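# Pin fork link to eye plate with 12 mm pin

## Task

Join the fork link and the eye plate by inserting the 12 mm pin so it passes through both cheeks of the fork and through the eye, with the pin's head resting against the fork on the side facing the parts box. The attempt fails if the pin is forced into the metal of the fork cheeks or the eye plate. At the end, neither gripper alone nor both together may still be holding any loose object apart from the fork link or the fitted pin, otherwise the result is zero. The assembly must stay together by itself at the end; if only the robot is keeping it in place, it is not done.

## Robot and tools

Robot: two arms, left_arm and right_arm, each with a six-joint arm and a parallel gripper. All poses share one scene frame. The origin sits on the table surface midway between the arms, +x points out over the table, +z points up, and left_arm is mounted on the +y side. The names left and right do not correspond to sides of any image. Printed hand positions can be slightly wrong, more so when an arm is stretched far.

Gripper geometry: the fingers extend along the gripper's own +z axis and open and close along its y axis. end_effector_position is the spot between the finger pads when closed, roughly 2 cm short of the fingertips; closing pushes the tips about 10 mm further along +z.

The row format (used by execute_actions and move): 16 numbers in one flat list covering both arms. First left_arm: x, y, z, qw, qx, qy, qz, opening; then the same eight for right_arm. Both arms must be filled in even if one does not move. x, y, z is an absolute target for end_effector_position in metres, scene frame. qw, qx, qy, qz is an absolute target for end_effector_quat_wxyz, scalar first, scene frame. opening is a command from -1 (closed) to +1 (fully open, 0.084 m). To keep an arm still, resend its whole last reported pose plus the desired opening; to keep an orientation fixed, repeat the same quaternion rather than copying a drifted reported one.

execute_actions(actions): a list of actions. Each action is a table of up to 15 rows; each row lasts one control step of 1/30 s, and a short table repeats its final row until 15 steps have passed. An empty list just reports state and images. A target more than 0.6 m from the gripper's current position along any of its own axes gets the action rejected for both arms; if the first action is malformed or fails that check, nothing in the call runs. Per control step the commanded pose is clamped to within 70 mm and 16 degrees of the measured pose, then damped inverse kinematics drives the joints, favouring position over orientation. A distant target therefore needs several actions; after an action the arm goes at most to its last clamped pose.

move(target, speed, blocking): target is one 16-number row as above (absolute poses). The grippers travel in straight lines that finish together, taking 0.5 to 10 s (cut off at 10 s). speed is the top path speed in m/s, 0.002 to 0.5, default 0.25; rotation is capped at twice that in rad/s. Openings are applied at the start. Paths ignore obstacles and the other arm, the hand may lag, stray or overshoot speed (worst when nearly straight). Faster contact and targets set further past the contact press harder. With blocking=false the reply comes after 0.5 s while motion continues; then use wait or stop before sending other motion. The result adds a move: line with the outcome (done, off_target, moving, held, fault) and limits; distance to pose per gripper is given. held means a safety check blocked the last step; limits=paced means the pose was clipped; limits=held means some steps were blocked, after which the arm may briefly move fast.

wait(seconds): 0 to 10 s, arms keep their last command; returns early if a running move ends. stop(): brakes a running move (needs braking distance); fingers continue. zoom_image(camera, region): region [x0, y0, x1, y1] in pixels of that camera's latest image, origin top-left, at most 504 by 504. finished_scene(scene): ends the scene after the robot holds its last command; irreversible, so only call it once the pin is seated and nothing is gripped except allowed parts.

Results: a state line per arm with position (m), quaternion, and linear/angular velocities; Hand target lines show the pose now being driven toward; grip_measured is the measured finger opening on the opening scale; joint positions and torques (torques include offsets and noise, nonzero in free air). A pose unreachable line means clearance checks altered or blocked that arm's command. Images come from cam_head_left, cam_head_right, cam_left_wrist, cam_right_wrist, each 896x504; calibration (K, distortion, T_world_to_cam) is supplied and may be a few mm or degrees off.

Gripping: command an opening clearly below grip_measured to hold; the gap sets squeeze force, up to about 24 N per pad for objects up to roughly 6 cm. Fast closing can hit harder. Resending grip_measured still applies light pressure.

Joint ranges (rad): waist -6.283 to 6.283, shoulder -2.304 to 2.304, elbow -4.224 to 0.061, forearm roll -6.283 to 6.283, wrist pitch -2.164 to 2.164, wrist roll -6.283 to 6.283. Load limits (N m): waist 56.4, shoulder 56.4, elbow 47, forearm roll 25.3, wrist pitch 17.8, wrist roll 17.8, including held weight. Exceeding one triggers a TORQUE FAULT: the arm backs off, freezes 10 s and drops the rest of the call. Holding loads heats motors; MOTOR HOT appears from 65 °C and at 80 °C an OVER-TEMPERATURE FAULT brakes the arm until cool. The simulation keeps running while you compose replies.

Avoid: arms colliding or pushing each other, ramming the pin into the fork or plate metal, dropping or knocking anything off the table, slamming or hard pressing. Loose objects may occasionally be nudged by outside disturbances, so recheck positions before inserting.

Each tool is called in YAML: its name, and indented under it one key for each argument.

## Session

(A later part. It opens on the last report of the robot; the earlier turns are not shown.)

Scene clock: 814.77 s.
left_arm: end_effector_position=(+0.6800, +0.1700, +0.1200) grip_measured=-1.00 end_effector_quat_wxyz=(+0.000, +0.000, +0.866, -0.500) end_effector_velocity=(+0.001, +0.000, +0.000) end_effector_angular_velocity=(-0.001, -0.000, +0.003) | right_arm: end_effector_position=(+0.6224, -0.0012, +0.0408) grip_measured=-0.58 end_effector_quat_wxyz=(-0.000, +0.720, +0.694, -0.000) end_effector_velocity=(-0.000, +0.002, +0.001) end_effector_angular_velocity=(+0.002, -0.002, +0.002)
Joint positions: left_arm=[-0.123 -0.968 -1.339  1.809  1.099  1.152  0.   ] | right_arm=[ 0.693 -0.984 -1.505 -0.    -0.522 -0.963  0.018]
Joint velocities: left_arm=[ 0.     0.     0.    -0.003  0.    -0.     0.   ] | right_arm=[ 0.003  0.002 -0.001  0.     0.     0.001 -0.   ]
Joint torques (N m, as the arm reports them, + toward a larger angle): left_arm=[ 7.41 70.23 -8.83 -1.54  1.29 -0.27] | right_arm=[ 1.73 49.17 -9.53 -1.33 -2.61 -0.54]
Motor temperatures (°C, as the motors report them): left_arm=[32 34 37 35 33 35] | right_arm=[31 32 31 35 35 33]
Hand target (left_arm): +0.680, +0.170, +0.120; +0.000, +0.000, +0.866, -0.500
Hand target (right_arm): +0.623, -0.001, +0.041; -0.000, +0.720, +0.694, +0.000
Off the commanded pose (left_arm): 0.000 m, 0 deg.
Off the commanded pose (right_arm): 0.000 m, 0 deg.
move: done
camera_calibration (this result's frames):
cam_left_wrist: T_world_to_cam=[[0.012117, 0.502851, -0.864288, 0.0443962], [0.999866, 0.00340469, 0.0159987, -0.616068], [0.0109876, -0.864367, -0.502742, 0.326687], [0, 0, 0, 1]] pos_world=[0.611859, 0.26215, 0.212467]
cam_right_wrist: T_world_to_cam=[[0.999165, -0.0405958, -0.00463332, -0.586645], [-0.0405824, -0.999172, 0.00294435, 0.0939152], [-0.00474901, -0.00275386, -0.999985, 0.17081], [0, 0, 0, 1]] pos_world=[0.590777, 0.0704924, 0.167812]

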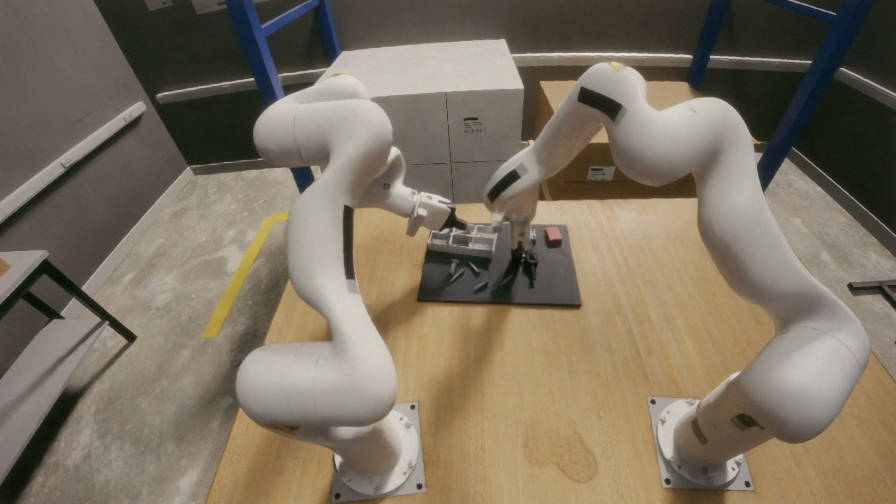

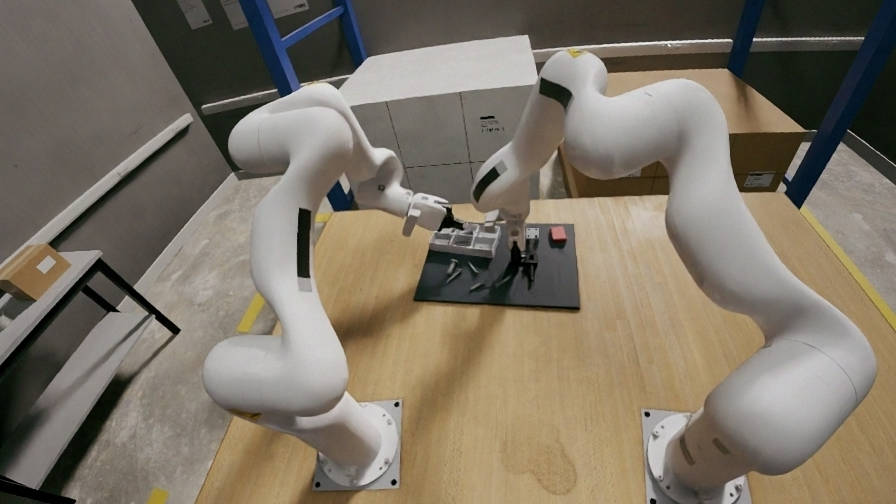

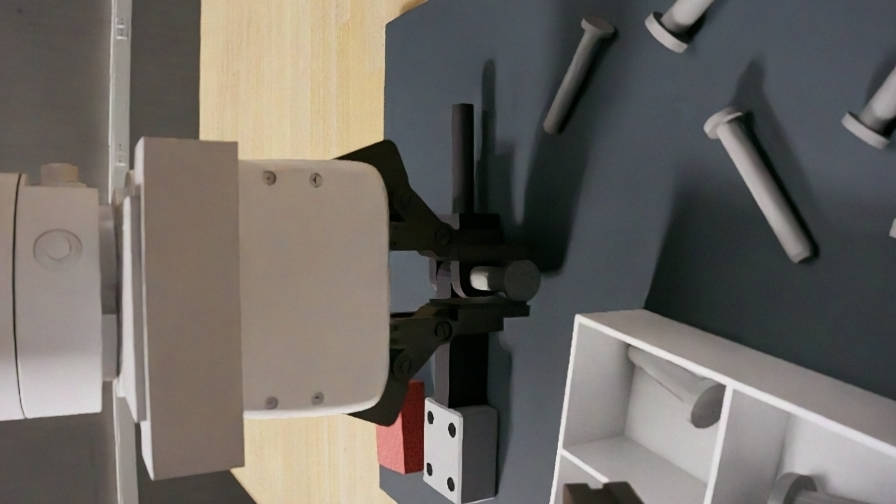

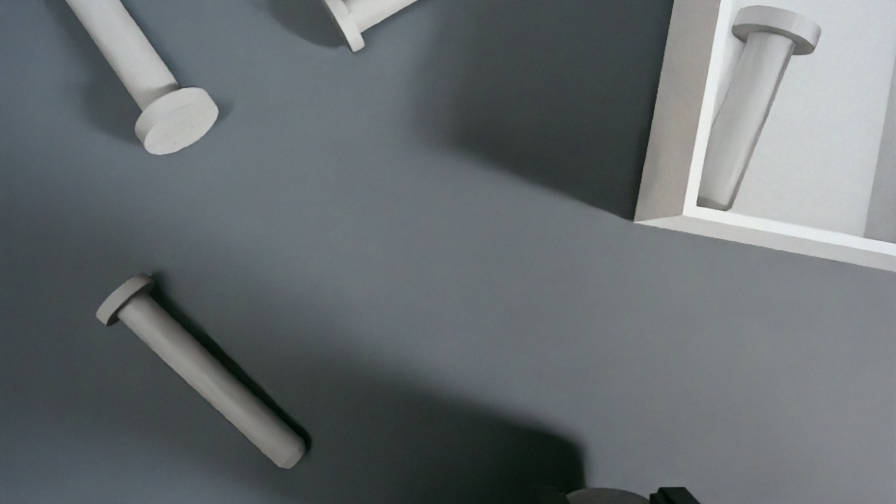

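Y force released after levelling the pin. Push on.

move:
  target: [0.68,0.17,0.12,0,0,0.866,-0.5,-1,0.6225,-0.005,0.041,0,0.72,0.694,0,-1]
  speed: 0.002

zoom_image:
  camera: "cam_left_wrist"
  region: [330,150,630,450]

Scene clock: 817.73 s.
left_arm: end_effector_position=(+0.6800, +0.1700, +0.1200) grip_measured=-1.00 end_effector_quat_wxyz=(-0.000, -0.000, +0.866, -0.500) end_effector_velocity=(+0.000, -0.001, +0.001) end_effector_angular_velocity=(-0.001, -0.001, -0.000) | right_arm: end_effector_position=(+0.6228, -0.0069, +0.0412) grip_measured=-0.80 end_effector_quat_wxyz=(+0.000, +0.720, +0.694, -0.001) end_effector_velocity=(-0.000, +0.002, -0.000) end_effector_angular_velocity=(+0.003, -0.003, -0.000)
Joint positions: left_arm=[-0.123 -0.968 -1.339  1.809  1.099  1.152  0.   ] | right_arm=[ 0.686 -0.979 -1.496 -0.001 -0.52  -0.969  0.009]
Joint velocities: left_arm=[-0.001  0.001 -0.    -0.001  0.    -0.     0.   ] | right_arm=[0.002 0.    0.001 0.002 0.004 0.001 0.   ]
Joint torques (N m, as the arm reports them, + toward a larger angle): left_arm=[ 6.9  69.65 -8.52 -1.73  1.33 -0.18] | right_arm=[23.69 35.96 -9.6   4.3   1.09  0.01]
Motor temperatures (°C, as the motors report them): left_arm=[32 34 37 35 33 35] | right_arm=[31 32 31 35 35 33]
Hand target (left_arm): +0.680, +0.170, +0.120; -0.000, -0.000, +0.866, -0.500
Hand target (right_arm): +0.622, -0.005, +0.041; -0.000, +0.720, +0.694, -0.000
Off the commanded pose (left_arm): 0.000 m, 0 deg.
Off the commanded pose (right_arm): 0.002 m, 0 deg.
move: done
camera_calibration (this result's frames):
cam_left_wrist: T_world_to_cam=[[0.0121167, 0.502851, -0.864288, 0.0443964], [0.999866, 0.00340487, 0.0159984, -0.616068], [0.0109876, -0.864367, -0.502742, 0.326687], [0, 0, 0, 1]] pos_world=[0.611859, 0.26215, 0.212467]
cam_right_wrist: T_world_to_cam=[[0.999124, -0.0413833, -0.00614945, -0.587135], [-0.0413542, -0.999133, 0.00478356, 0.0887187], [-0.00634208, -0.00452506, -0.99997, 0.172162], [0, 0, 0, 1]] pos_world=[0.591382, 0.0651233, 0.168122]

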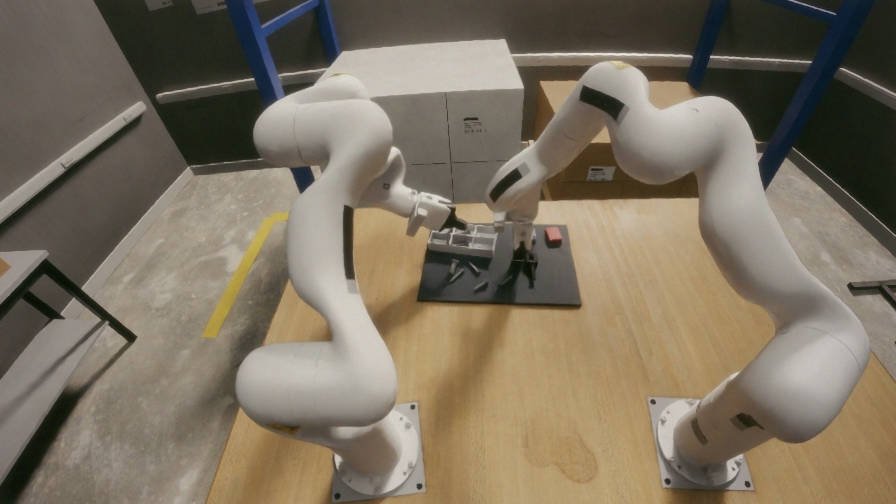

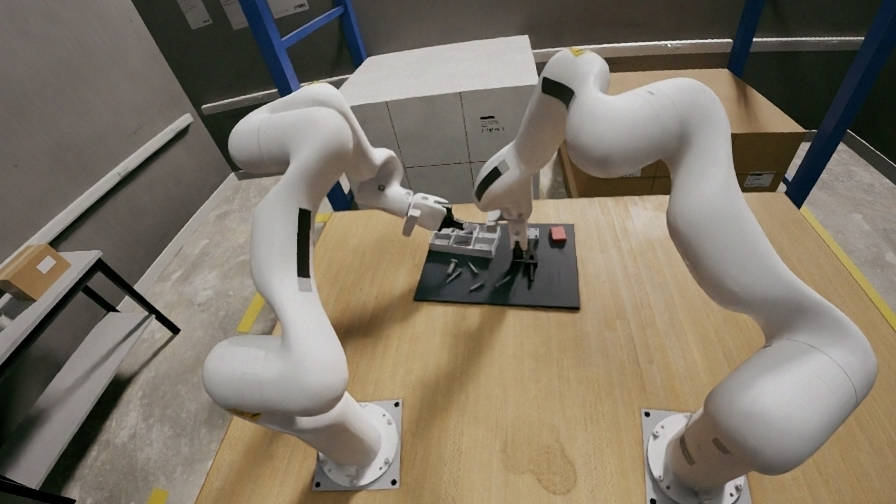

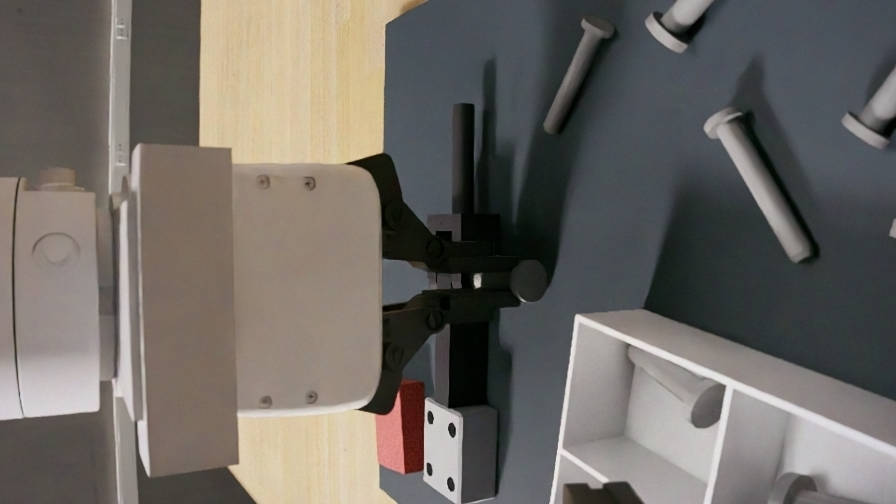

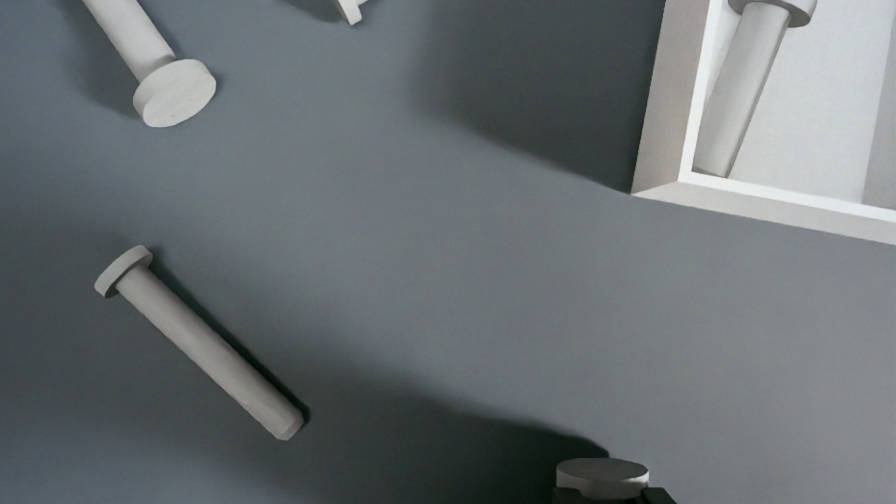

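Region (330, 150, 630, 450) of cam_left_wrist's 896x504 image, scaled by 1.680, with more detail than that image has.

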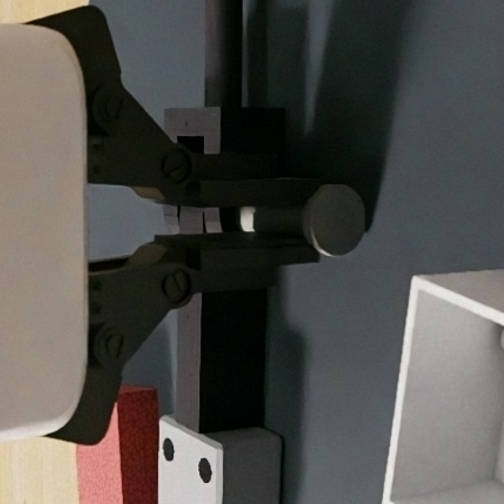

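move:
  target: [0.68,0.17,0.12,0,0,0.866,-0.5,-1,0.6225,-0.006,0.041,0,0.72,0.694,0,-0.5]
  speed: 0.01

move:
  target: [0.68,0.17,0.12,0,0,0.866,-0.5,-1,0.6225,-0.006,0.035,0,0.72,0.694,0,-0.5]
  speed: 0.01

move:
  target: [0.68,0.17,0.12,0,0,0.866,-0.5,-1,0.6225,-0.006,0.035,0,0.72,0.694,0,-1]
  speed: 0.01

move:
  target: [0.68,0.17,0.12,0,0,0.866,-0.5,-1,0.626,-0.007,0.036,0,0.72,0.694,0,-1]
  speed: 0.002

zoom_image:
  camera: "cam_left_wrist"
  region: [330,150,630,450]

Scene clock: 820.93 s.
left_arm: end_effector_position=(+0.6800, +0.1700, +0.1200) grip_measured=-1.00 end_effector_quat_wxyz=(-0.000, +0.000, +0.866, -0.500) end_effector_velocity=(-0.000, -0.000, +0.000) end_effector_angular_velocity=(-0.001, +0.000, -0.000) | right_arm: end_effector_position=(+0.6224, -0.0061, +0.0409) grip_measured=-0.52 end_effector_quat_wxyz=(-0.000, +0.720, +0.694, -0.000) end_effector_velocity=(+0.000, -0.000, +0.001) end_effector_angular_velocity=(+0.000, -0.001, +0.001)
Joint positions: left_arm=[-0.123 -0.968 -1.339  1.809  1.099  1.152  0.   ] | right_arm=[ 0.687 -0.978 -1.495  0.    -0.517 -0.97   0.021]
Joint velocities: left_arm=[ 0.    -0.     0.    -0.     0.001  0.     0.   ] | right_arm=[-0.     0.001  0.    -0.    -0.    -0.001  0.   ]
Joint torques (N m, as the arm reports them, + toward a larger angle): left_arm=[ 5.87 69.74 -9.07 -1.58  1.29 -0.36] | right_arm=[  2.32  45.77 -17.4    0.21   2.44  -0.18]
Motor temperatures (°C, as the motors report them): left_arm=[32 34 37 35 33 35] | right_arm=[31 32 31 35 35 33]
Hand target (left_arm): +0.680, +0.170, +0.120; -0.000, -0.000, +0.866, -0.500
Hand target (right_arm): +0.623, -0.006, +0.041; +0.000, +0.720, +0.694, -0.000
Off the commanded pose (left_arm): 0.000 m, 0 deg.
Off the commanded pose (right_arm): 0.000 m, 0 deg.
move: done
camera_calibration (this result's frames):
cam_left_wrist: T_world_to_cam=[[0.0121168, 0.502851, -0.864288, 0.0443964], [0.999866, 0.00340478, 0.0159984, -0.616068], [0.0109875, -0.864367, -0.502742, 0.326687], [0, 0, 0, 1]] pos_world=[0.611858, 0.26215, 0.212467]
cam_right_wrist: T_world_to_cam=[[0.999167, -0.0405554, -0.00444564, -0.586866], [-0.0405435, -0.999174, 0.00274108, 0.0890702], [-0.00455313, -0.00255856, -0.999986, 0.170793], [0, 0, 0, 1]] pos_world=[0.590767, 0.065633, 0.167938]

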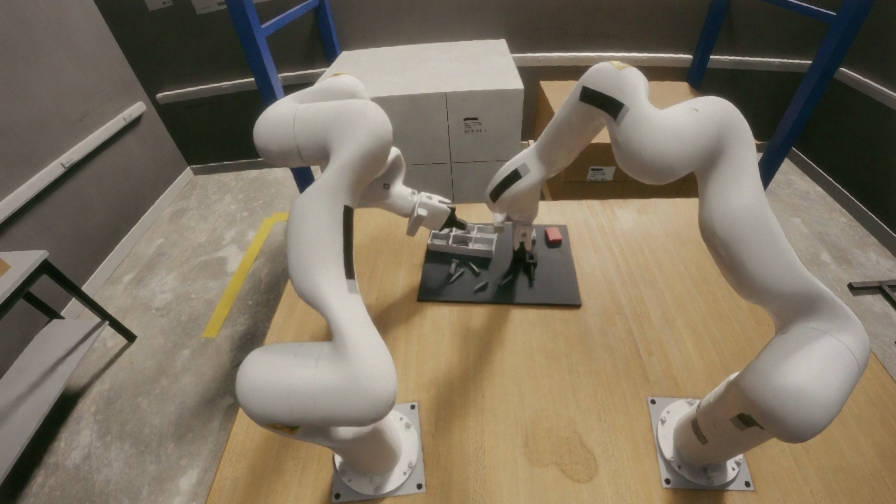

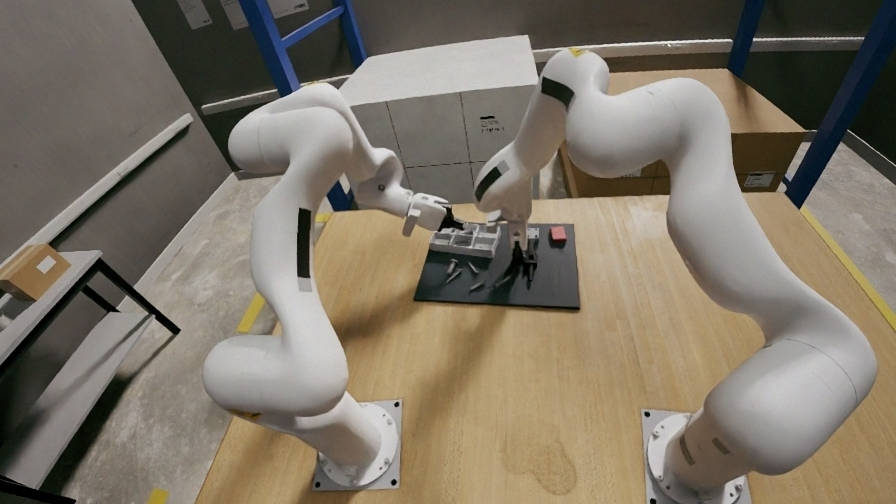

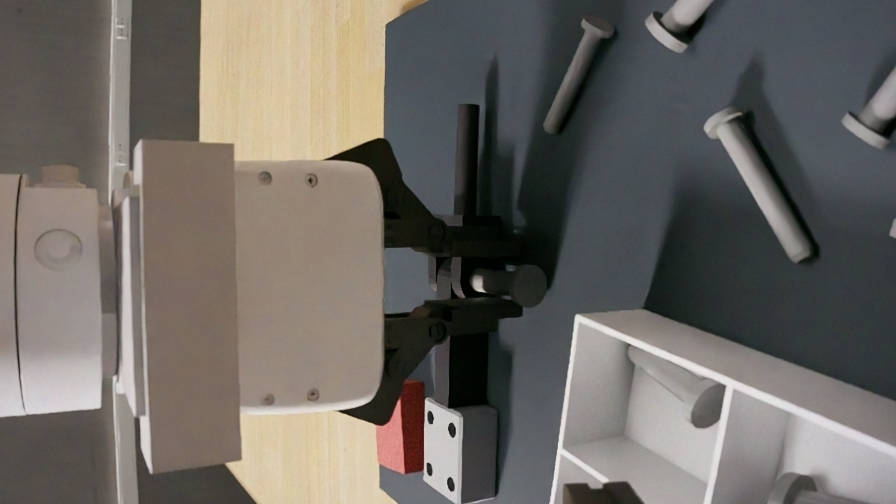

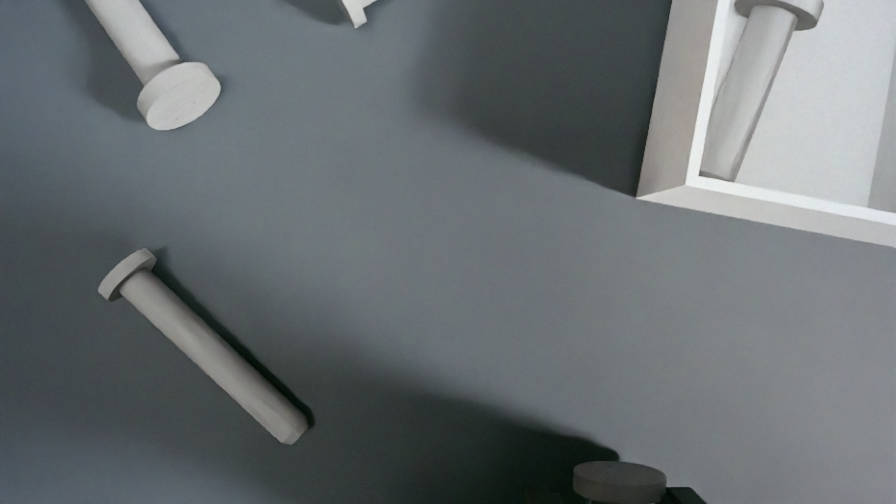

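Scene clock: 821.73 s.
left_arm: end_effector_position=(+0.6800, +0.1700, +0.1200) grip_measured=-1.00 end_effector_quat_wxyz=(+0.000, -0.000, +0.866, -0.500) end_effector_velocity=(+0.001, +0.001, +0.000) end_effector_angular_velocity=(-0.000, -0.001, +0.003) | right_arm: end_effector_position=(+0.6226, -0.0063, +0.0353) grip_measured=-0.52 end_effector_quat_wxyz=(+0.000, +0.720, +0.694, -0.000) end_effector_velocity=(-0.002, +0.001, -0.002) end_effector_angular_velocity=(-0.001, +0.002, +0.001)
Joint positions: left_arm=[-0.123 -0.968 -1.339  1.809  1.099  1.152  0.   ] | right_arm=[ 0.687 -0.988 -1.497 -0.    -0.51  -0.97   0.021]
Joint velocities: left_arm=[ 0.001  0.001 -0.    -0.002 -0.    -0.     0.   ] | right_arm=[ 0.002 -0.003 -0.     0.     0.001  0.001 -0.   ]
Joint torques (N m, as the arm reports them, + toward a larger angle): left_arm=[ 6.74 70.27 -8.83 -1.86  1.29 -0.34] | right_arm=[ 13.24  40.88 -16.4    1.51   3.12  -0.93]
Motor temperatures (°C, as the motors report them): left_arm=[32 34 37 35 33 35] | right_arm=[31 32 31 35 35 33]
Hand target (left_arm): +0.680, +0.170, +0.120; +0.000, +0.000, +0.866, -0.500
Hand target (right_arm): +0.622, -0.006, +0.035; +0.000, +0.720, +0.694, -0.000
Off the commanded pose (left_arm): 0.000 m, 0 deg.
Off the commanded pose (right_arm): 0.000 m, 0 deg.
move: done
camera_calibration (this result's frames):
cam_left_wrist: T_world_to_cam=[[0.0121169, 0.502851, -0.864288, 0.0443963], [0.999866, 0.00340502, 0.0159987, -0.616069], [0.0109879, -0.864367, -0.502742, 0.326687], [0, 0, 0, 1]] pos_world=[0.611859, 0.26215, 0.212467]
cam_right_wrist: T_world_to_cam=[[0.999156, -0.0408204, -0.00452843, -0.587025], [-0.0408074, -0.999163, 0.00293243, 0.0889886], [-0.00464434, -0.00274516, -0.999985, 0.165243], [0, 0, 0, 1]] pos_world=[0.590929, 0.0654051, 0.162321]

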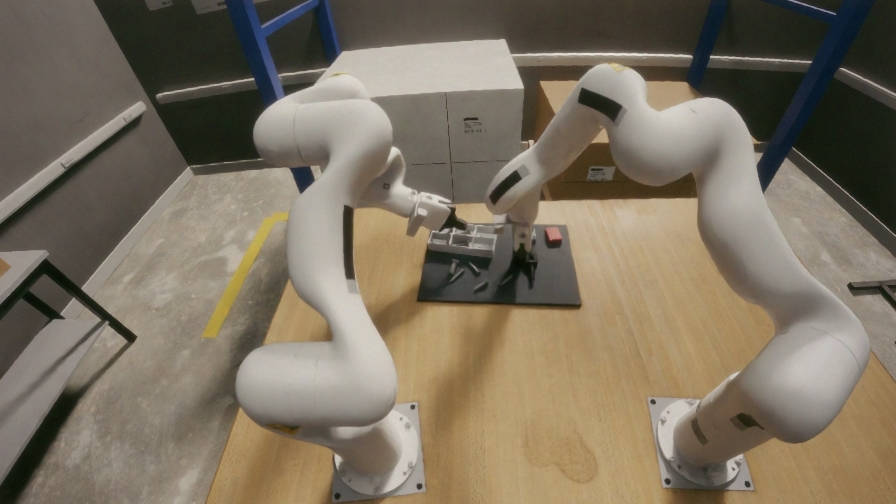

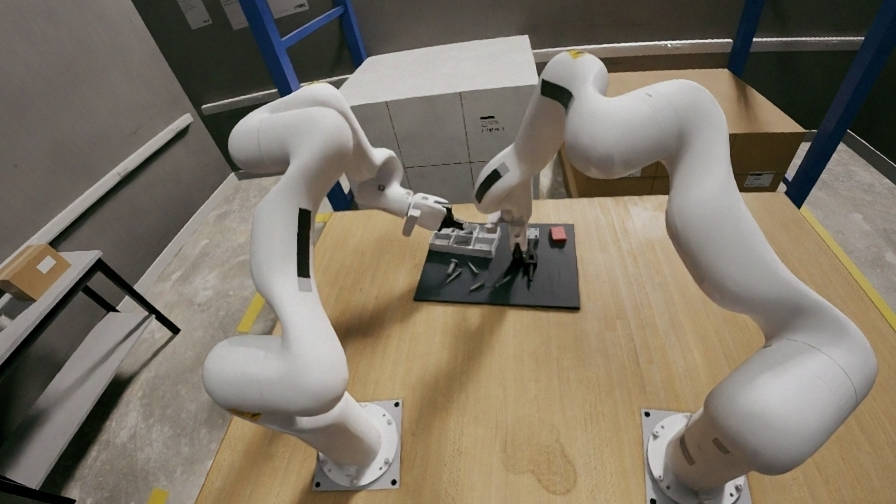

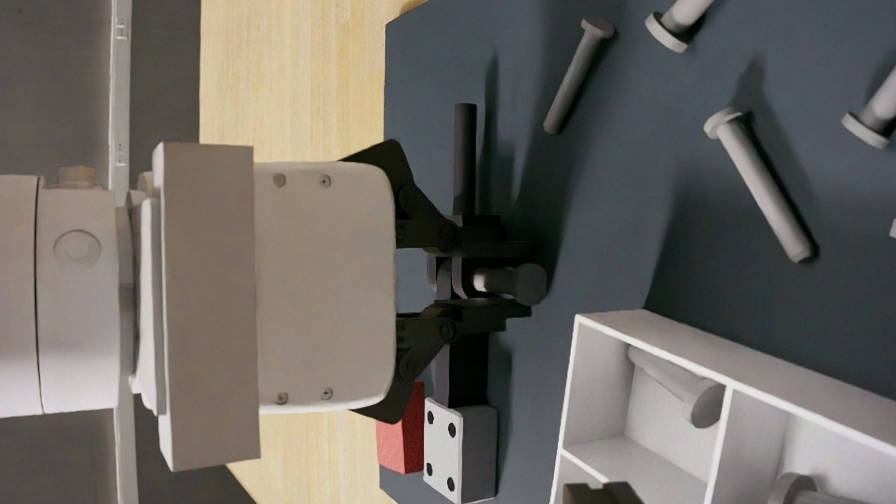

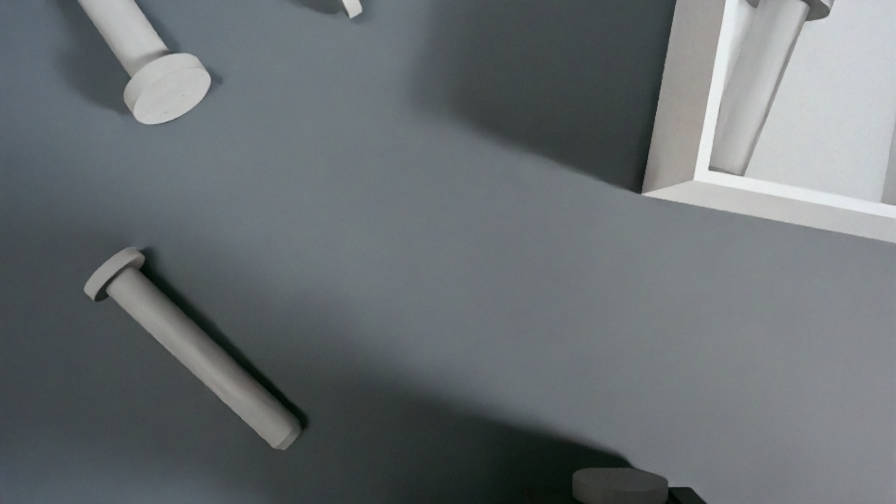

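Scene clock: 822.43 s.
left_arm: end_effector_position=(+0.6800, +0.1700, +0.1200) grip_measured=-1.00 end_effector_quat_wxyz=(+0.000, -0.000, +0.866, -0.500) end_effector_velocity=(-0.000, -0.000, -0.001) end_effector_angular_velocity=(-0.001, +0.001, +0.001) | right_arm: end_effector_position=(+0.6226, -0.0063, +0.0351) grip_measured=-0.64 end_effector_quat_wxyz=(-0.000, +0.720, +0.694, -0.000) end_effector_velocity=(-0.000, -0.000, -0.001) end_effector_angular_velocity=(-0.001, +0.000, +0.001)
Joint positions: left_arm=[-0.123 -0.968 -1.339  1.809  1.099  1.152  0.   ] | right_arm=[ 0.687 -0.989 -1.497 -0.    -0.509 -0.97   0.016]
Joint velocities: left_arm=[-0.    -0.001 -0.    -0.001  0.    -0.     0.   ] | right_arm=[-0.    -0.001  0.001 -0.001  0.001  0.     0.   ]
Joint torques (N m, as the arm reports them, + toward a larger angle): left_arm=[ 6.5  69.31 -9.18 -1.68  1.38 -0.32] | right_arm=[ 17.31  43.03 -15.99   1.42   3.22  -0.96]
Motor temperatures (°C, as the motors report them): left_arm=[32 34 37 35 33 35] | right_arm=[31 32 31 35 35 33]
Hand target (left_arm): +0.680, +0.170, +0.120; -0.000, -0.000, +0.866, -0.500
Hand target (right_arm): +0.622, -0.006, +0.035; +0.000, +0.720, +0.694, -0.000
Off the commanded pose (left_arm): 0.000 m, 0 deg.
Off the commanded pose (right_arm): 0.000 m, 0 deg.
move: done
camera_calibration (this result's frames):
cam_left_wrist: T_world_to_cam=[[0.0121168, 0.502851, -0.864288, 0.0443963], [0.999866, 0.00340488, 0.0159985, -0.616068], [0.0109877, -0.864367, -0.502742, 0.326687], [0, 0, 0, 1]] pos_world=[0.611859, 0.26215, 0.212467]
cam_right_wrist: T_world_to_cam=[[0.999156, -0.0408574, -0.00433578, -0.587096], [-0.040846, -0.999162, 0.00269994, 0.0890922], [-0.00444246, -0.00252056, -0.999987, 0.164893], [0, 0, 0, 1]] pos_world=[0.590972, 0.0654459, 0.162105]

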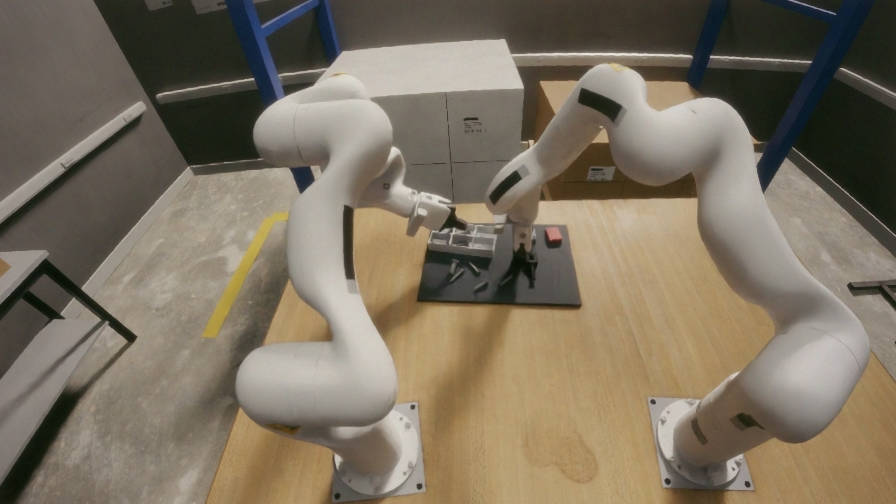

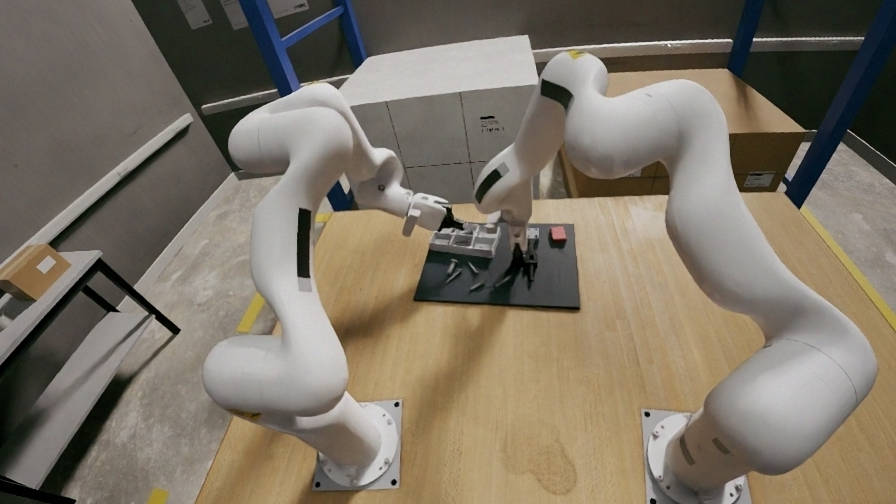

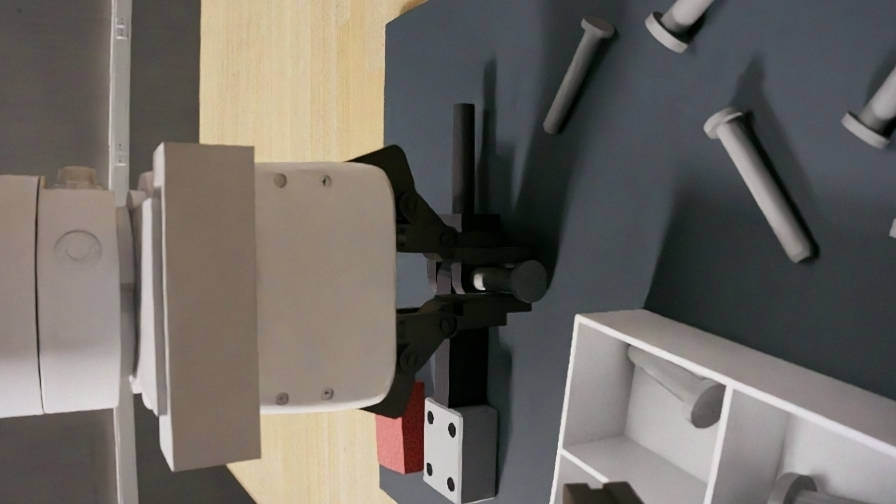

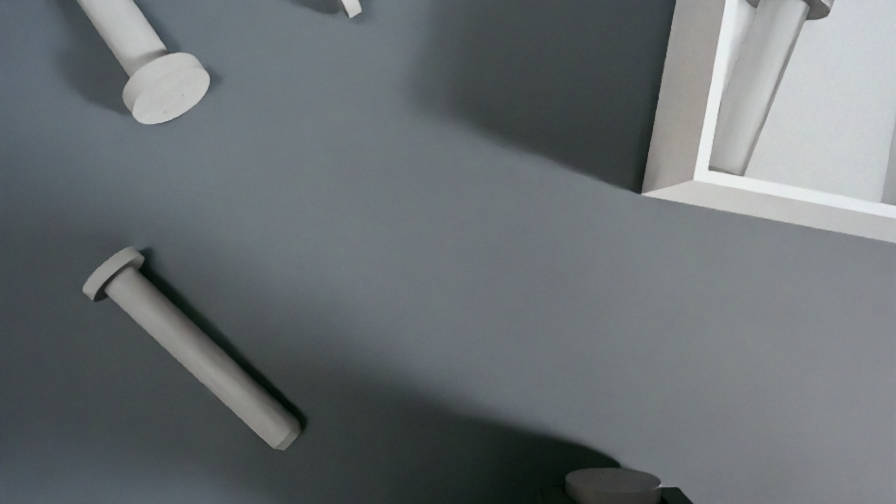

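Scene clock: 824.43 s.
left_arm: end_effector_position=(+0.6800, +0.1700, +0.1200) grip_measured=-1.00 end_effector_quat_wxyz=(+0.000, -0.000, +0.866, -0.500) end_effector_velocity=(-0.000, -0.000, -0.000) end_effector_angular_velocity=(+0.001, +0.000, -0.001) | right_arm: end_effector_position=(+0.6257, -0.0070, +0.0359) grip_measured=-0.72 end_effector_quat_wxyz=(-0.000, +0.720, +0.694, -0.000) end_effector_velocity=(+0.001, -0.000, +0.001) end_effector_angular_velocity=(-0.000, +0.000, -0.001)
Joint positions: left_arm=[-0.123 -0.968 -1.339  1.809  1.099  1.152  0.   ] | right_arm=[ 0.684 -0.992 -1.506  0.    -0.515 -0.974  0.012]
Joint velocities: left_arm=[-0.001 -0.     0.     0.    -0.001  0.     0.   ] | right_arm=[-0.001  0.    -0.002 -0.    -0.002  0.    -0.   ]
Joint torques (N m, as the arm reports them, + toward a larger angle): left_arm=[ 7.3  69.67 -8.63 -1.72  1.39 -0.36] | right_arm=[ 12.15  49.17 -18.53   1.68   3.14  -0.67]
Motor temperatures (°C, as the motors report them): left_arm=[32 34 37 35 33 35] | right_arm=[31 32 31 35 35 33]
Hand target (left_arm): +0.680, +0.170, +0.120; -0.000, +0.000, +0.866, -0.500
Hand target (right_arm): +0.626, -0.007, +0.036; -0.000, +0.720, +0.694, +0.000
Off the commanded pose (left_arm): 0.000 m, 0 deg.
Off the commanded pose (right_arm): 0.000 m, 0 deg.
move: done
camera_calibration (this result's frames):
cam_left_wrist: T_world_to_cam=[[0.0121166, 0.50285, -0.864288, 0.0443964], [0.999866, 0.00340526, 0.0159985, -0.616069], [0.010988, -0.864367, -0.502742, 0.326687], [0, 0, 0, 1]] pos_world=[0.611859, 0.26215, 0.212467]
cam_right_wrist: T_world_to_cam=[[0.999162, -0.0406401, -0.0048864, -0.590135], [-0.0406263, -0.99917, 0.00289649, 0.0883801], [-0.00500005, -0.00269554, -0.999984, 0.166087], [0, 0, 0, 1]] pos_world=[0.594061, 0.0647713, 0.162944]

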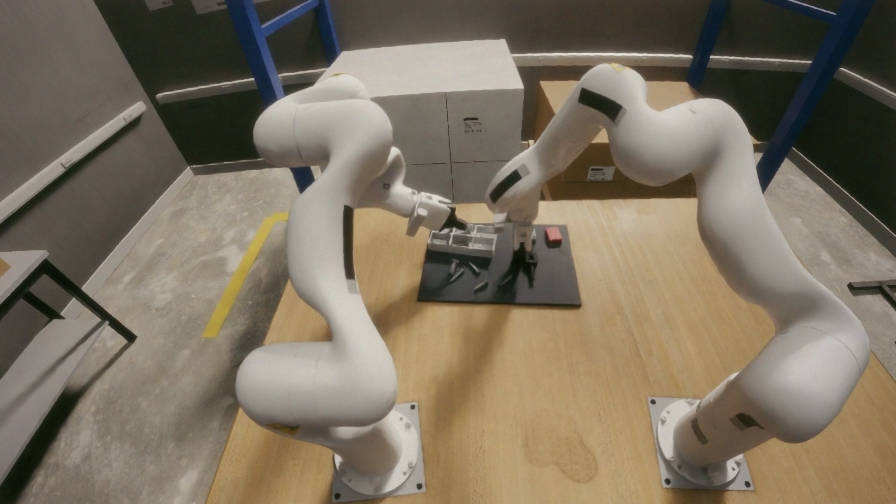

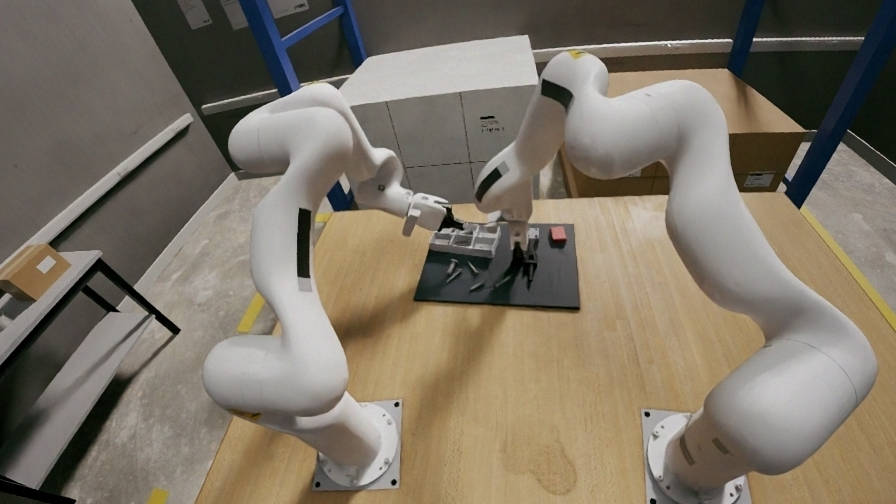

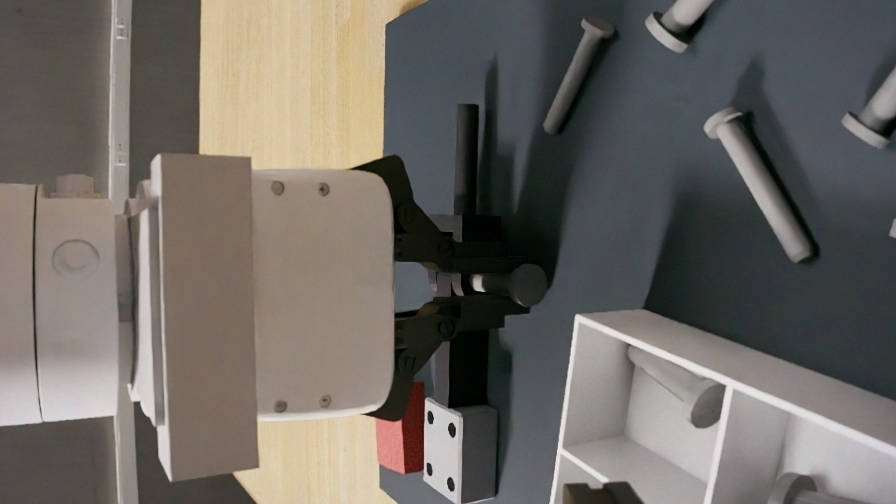

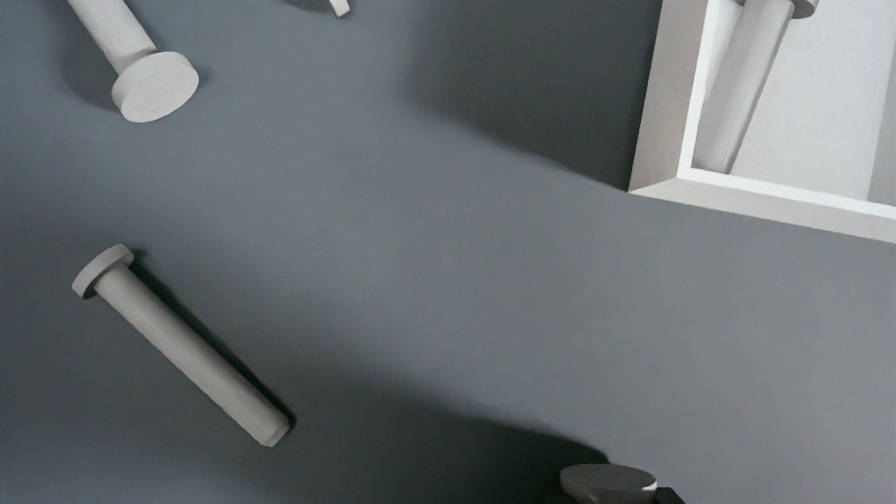

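Region (330, 150, 630, 450) of cam_left_wrist's 896x504 image, scaled by 1.680, with more detail than that image has.

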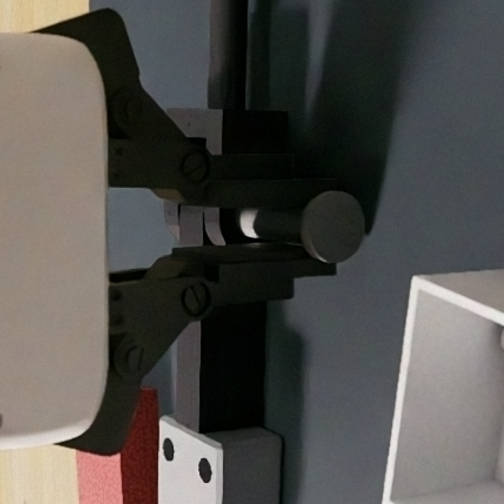

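move:
  target: [0.68,0.17,0.12,0,0,0.866,-0.5,-1,0.626,-0.011,0.036,0,0.72,0.694,0,-1]
  speed: 0.002

zoom_image:
  camera: "cam_left_wrist"
  region: [330,150,630,450]

Scene clock: 827.87 s.
left_arm: end_effector_position=(+0.6800, +0.1700, +0.1200) grip_measured=-1.00 end_effector_quat_wxyz=(-0.000, +0.000, +0.866, -0.500) end_effector_velocity=(-0.000, -0.001, -0.000) end_effector_angular_velocity=(-0.001, +0.001, -0.001) | right_arm: end_effector_position=(+0.6264, -0.0103, +0.0363) grip_measured=-0.74 end_effector_quat_wxyz=(+0.000, +0.720, +0.694, +0.001) end_effector_velocity=(+0.001, -0.001, +0.000) end_effector_angular_velocity=(+0.000, -0.001, -0.002)
Joint positions: left_arm=[-0.123 -0.968 -1.339  1.809  1.099  1.152  0.   ] | right_arm=[ 0.679 -0.987 -1.499  0.    -0.51  -0.979  0.011]
Joint velocities: left_arm=[-0.001 -0.     0.    -0.001  0.001 -0.     0.   ] | right_arm=[-0.002  0.    -0.001  0.     0.    -0.001  0.   ]
Joint torques (N m, as the arm reports them, + toward a larger angle): left_arm=[ 7.07 68.56 -8.58 -1.74  1.37 -0.31] | right_arm=[-10.81  38.07  -9.64  -4.06  -1.86  -0.53]
Motor temperatures (°C, as the motors report them): left_arm=[32 34 37 35 33 35] | right_arm=[31 32 31 35 35 33]
Hand target (left_arm): +0.680, +0.170, +0.120; +0.000, -0.000, +0.866, -0.500
Hand target (right_arm): +0.626, -0.011, +0.036; -0.000, +0.720, +0.694, +0.000
Off the commanded pose (left_arm): 0.000 m, 0 deg.
Off the commanded pose (right_arm): 0.001 m, 0 deg.
move: done
camera_calibration (this result's frames):
cam_left_wrist: T_world_to_cam=[[0.0121168, 0.502851, -0.864288, 0.0443963], [0.999866, 0.00340484, 0.0159985, -0.616068], [0.0109876, -0.864367, -0.502742, 0.326687], [0, 0, 0, 1]] pos_world=[0.611859, 0.26215, 0.212467]
cam_right_wrist: T_world_to_cam=[[0.99918, -0.0403842, -0.00275419, -0.591054], [-0.0403805, -0.999183, 0.00139494, 0.0849592], [-0.00280828, -0.00128258, -0.999995, 0.16517], [0, 0, 0, 1]] pos_world=[0.594464, 0.0612324, 0.163423]

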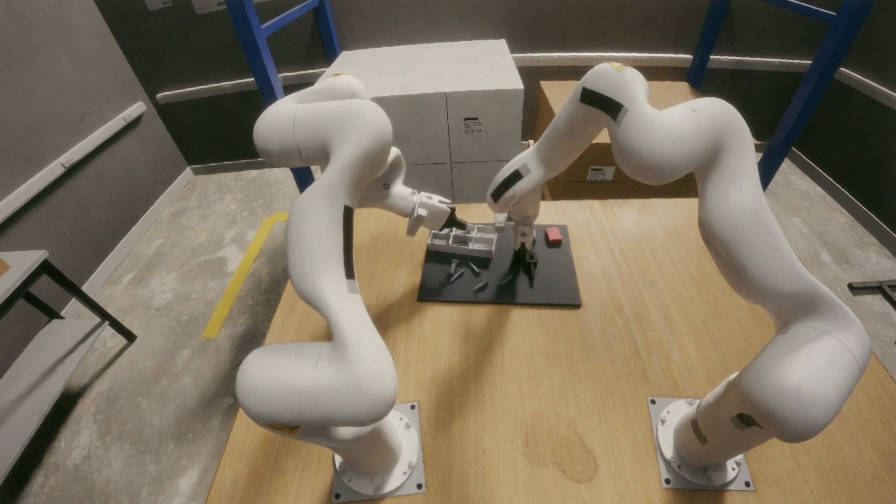

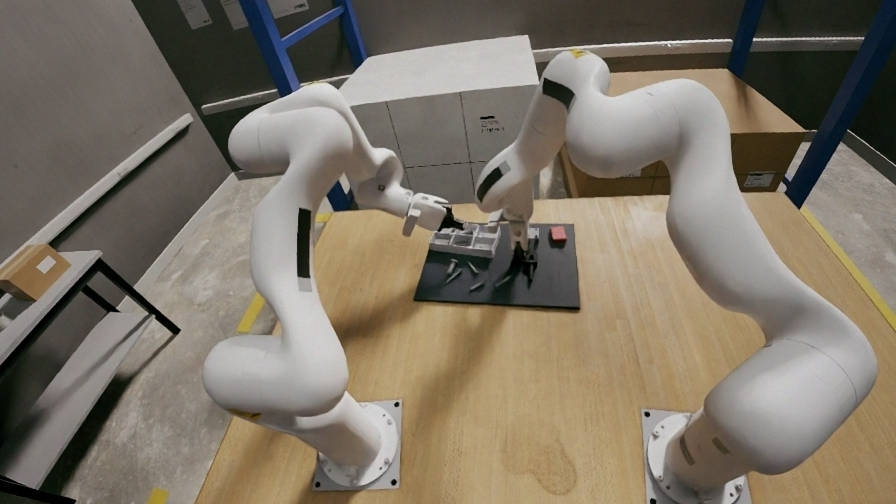

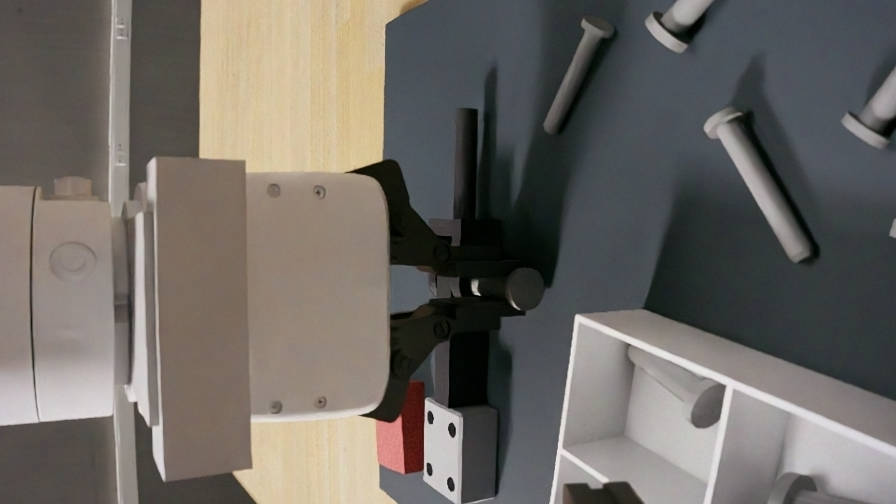

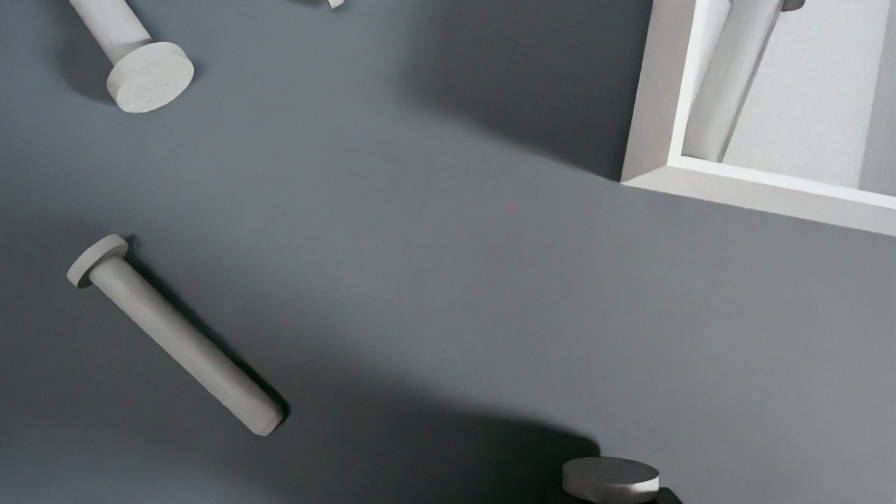

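Region (330, 150, 630, 450) of cam_left_wrist's 896x504 image, scaled by 1.680, with more detail than that image has.

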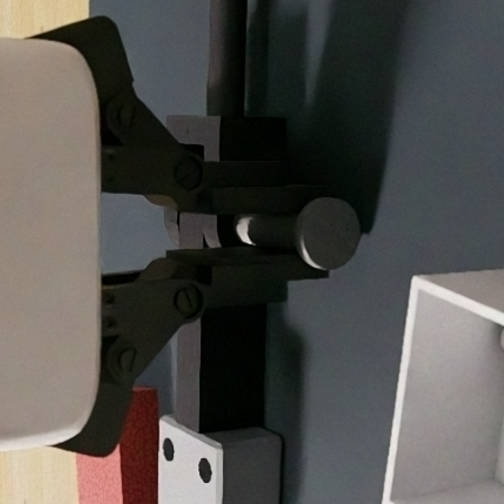

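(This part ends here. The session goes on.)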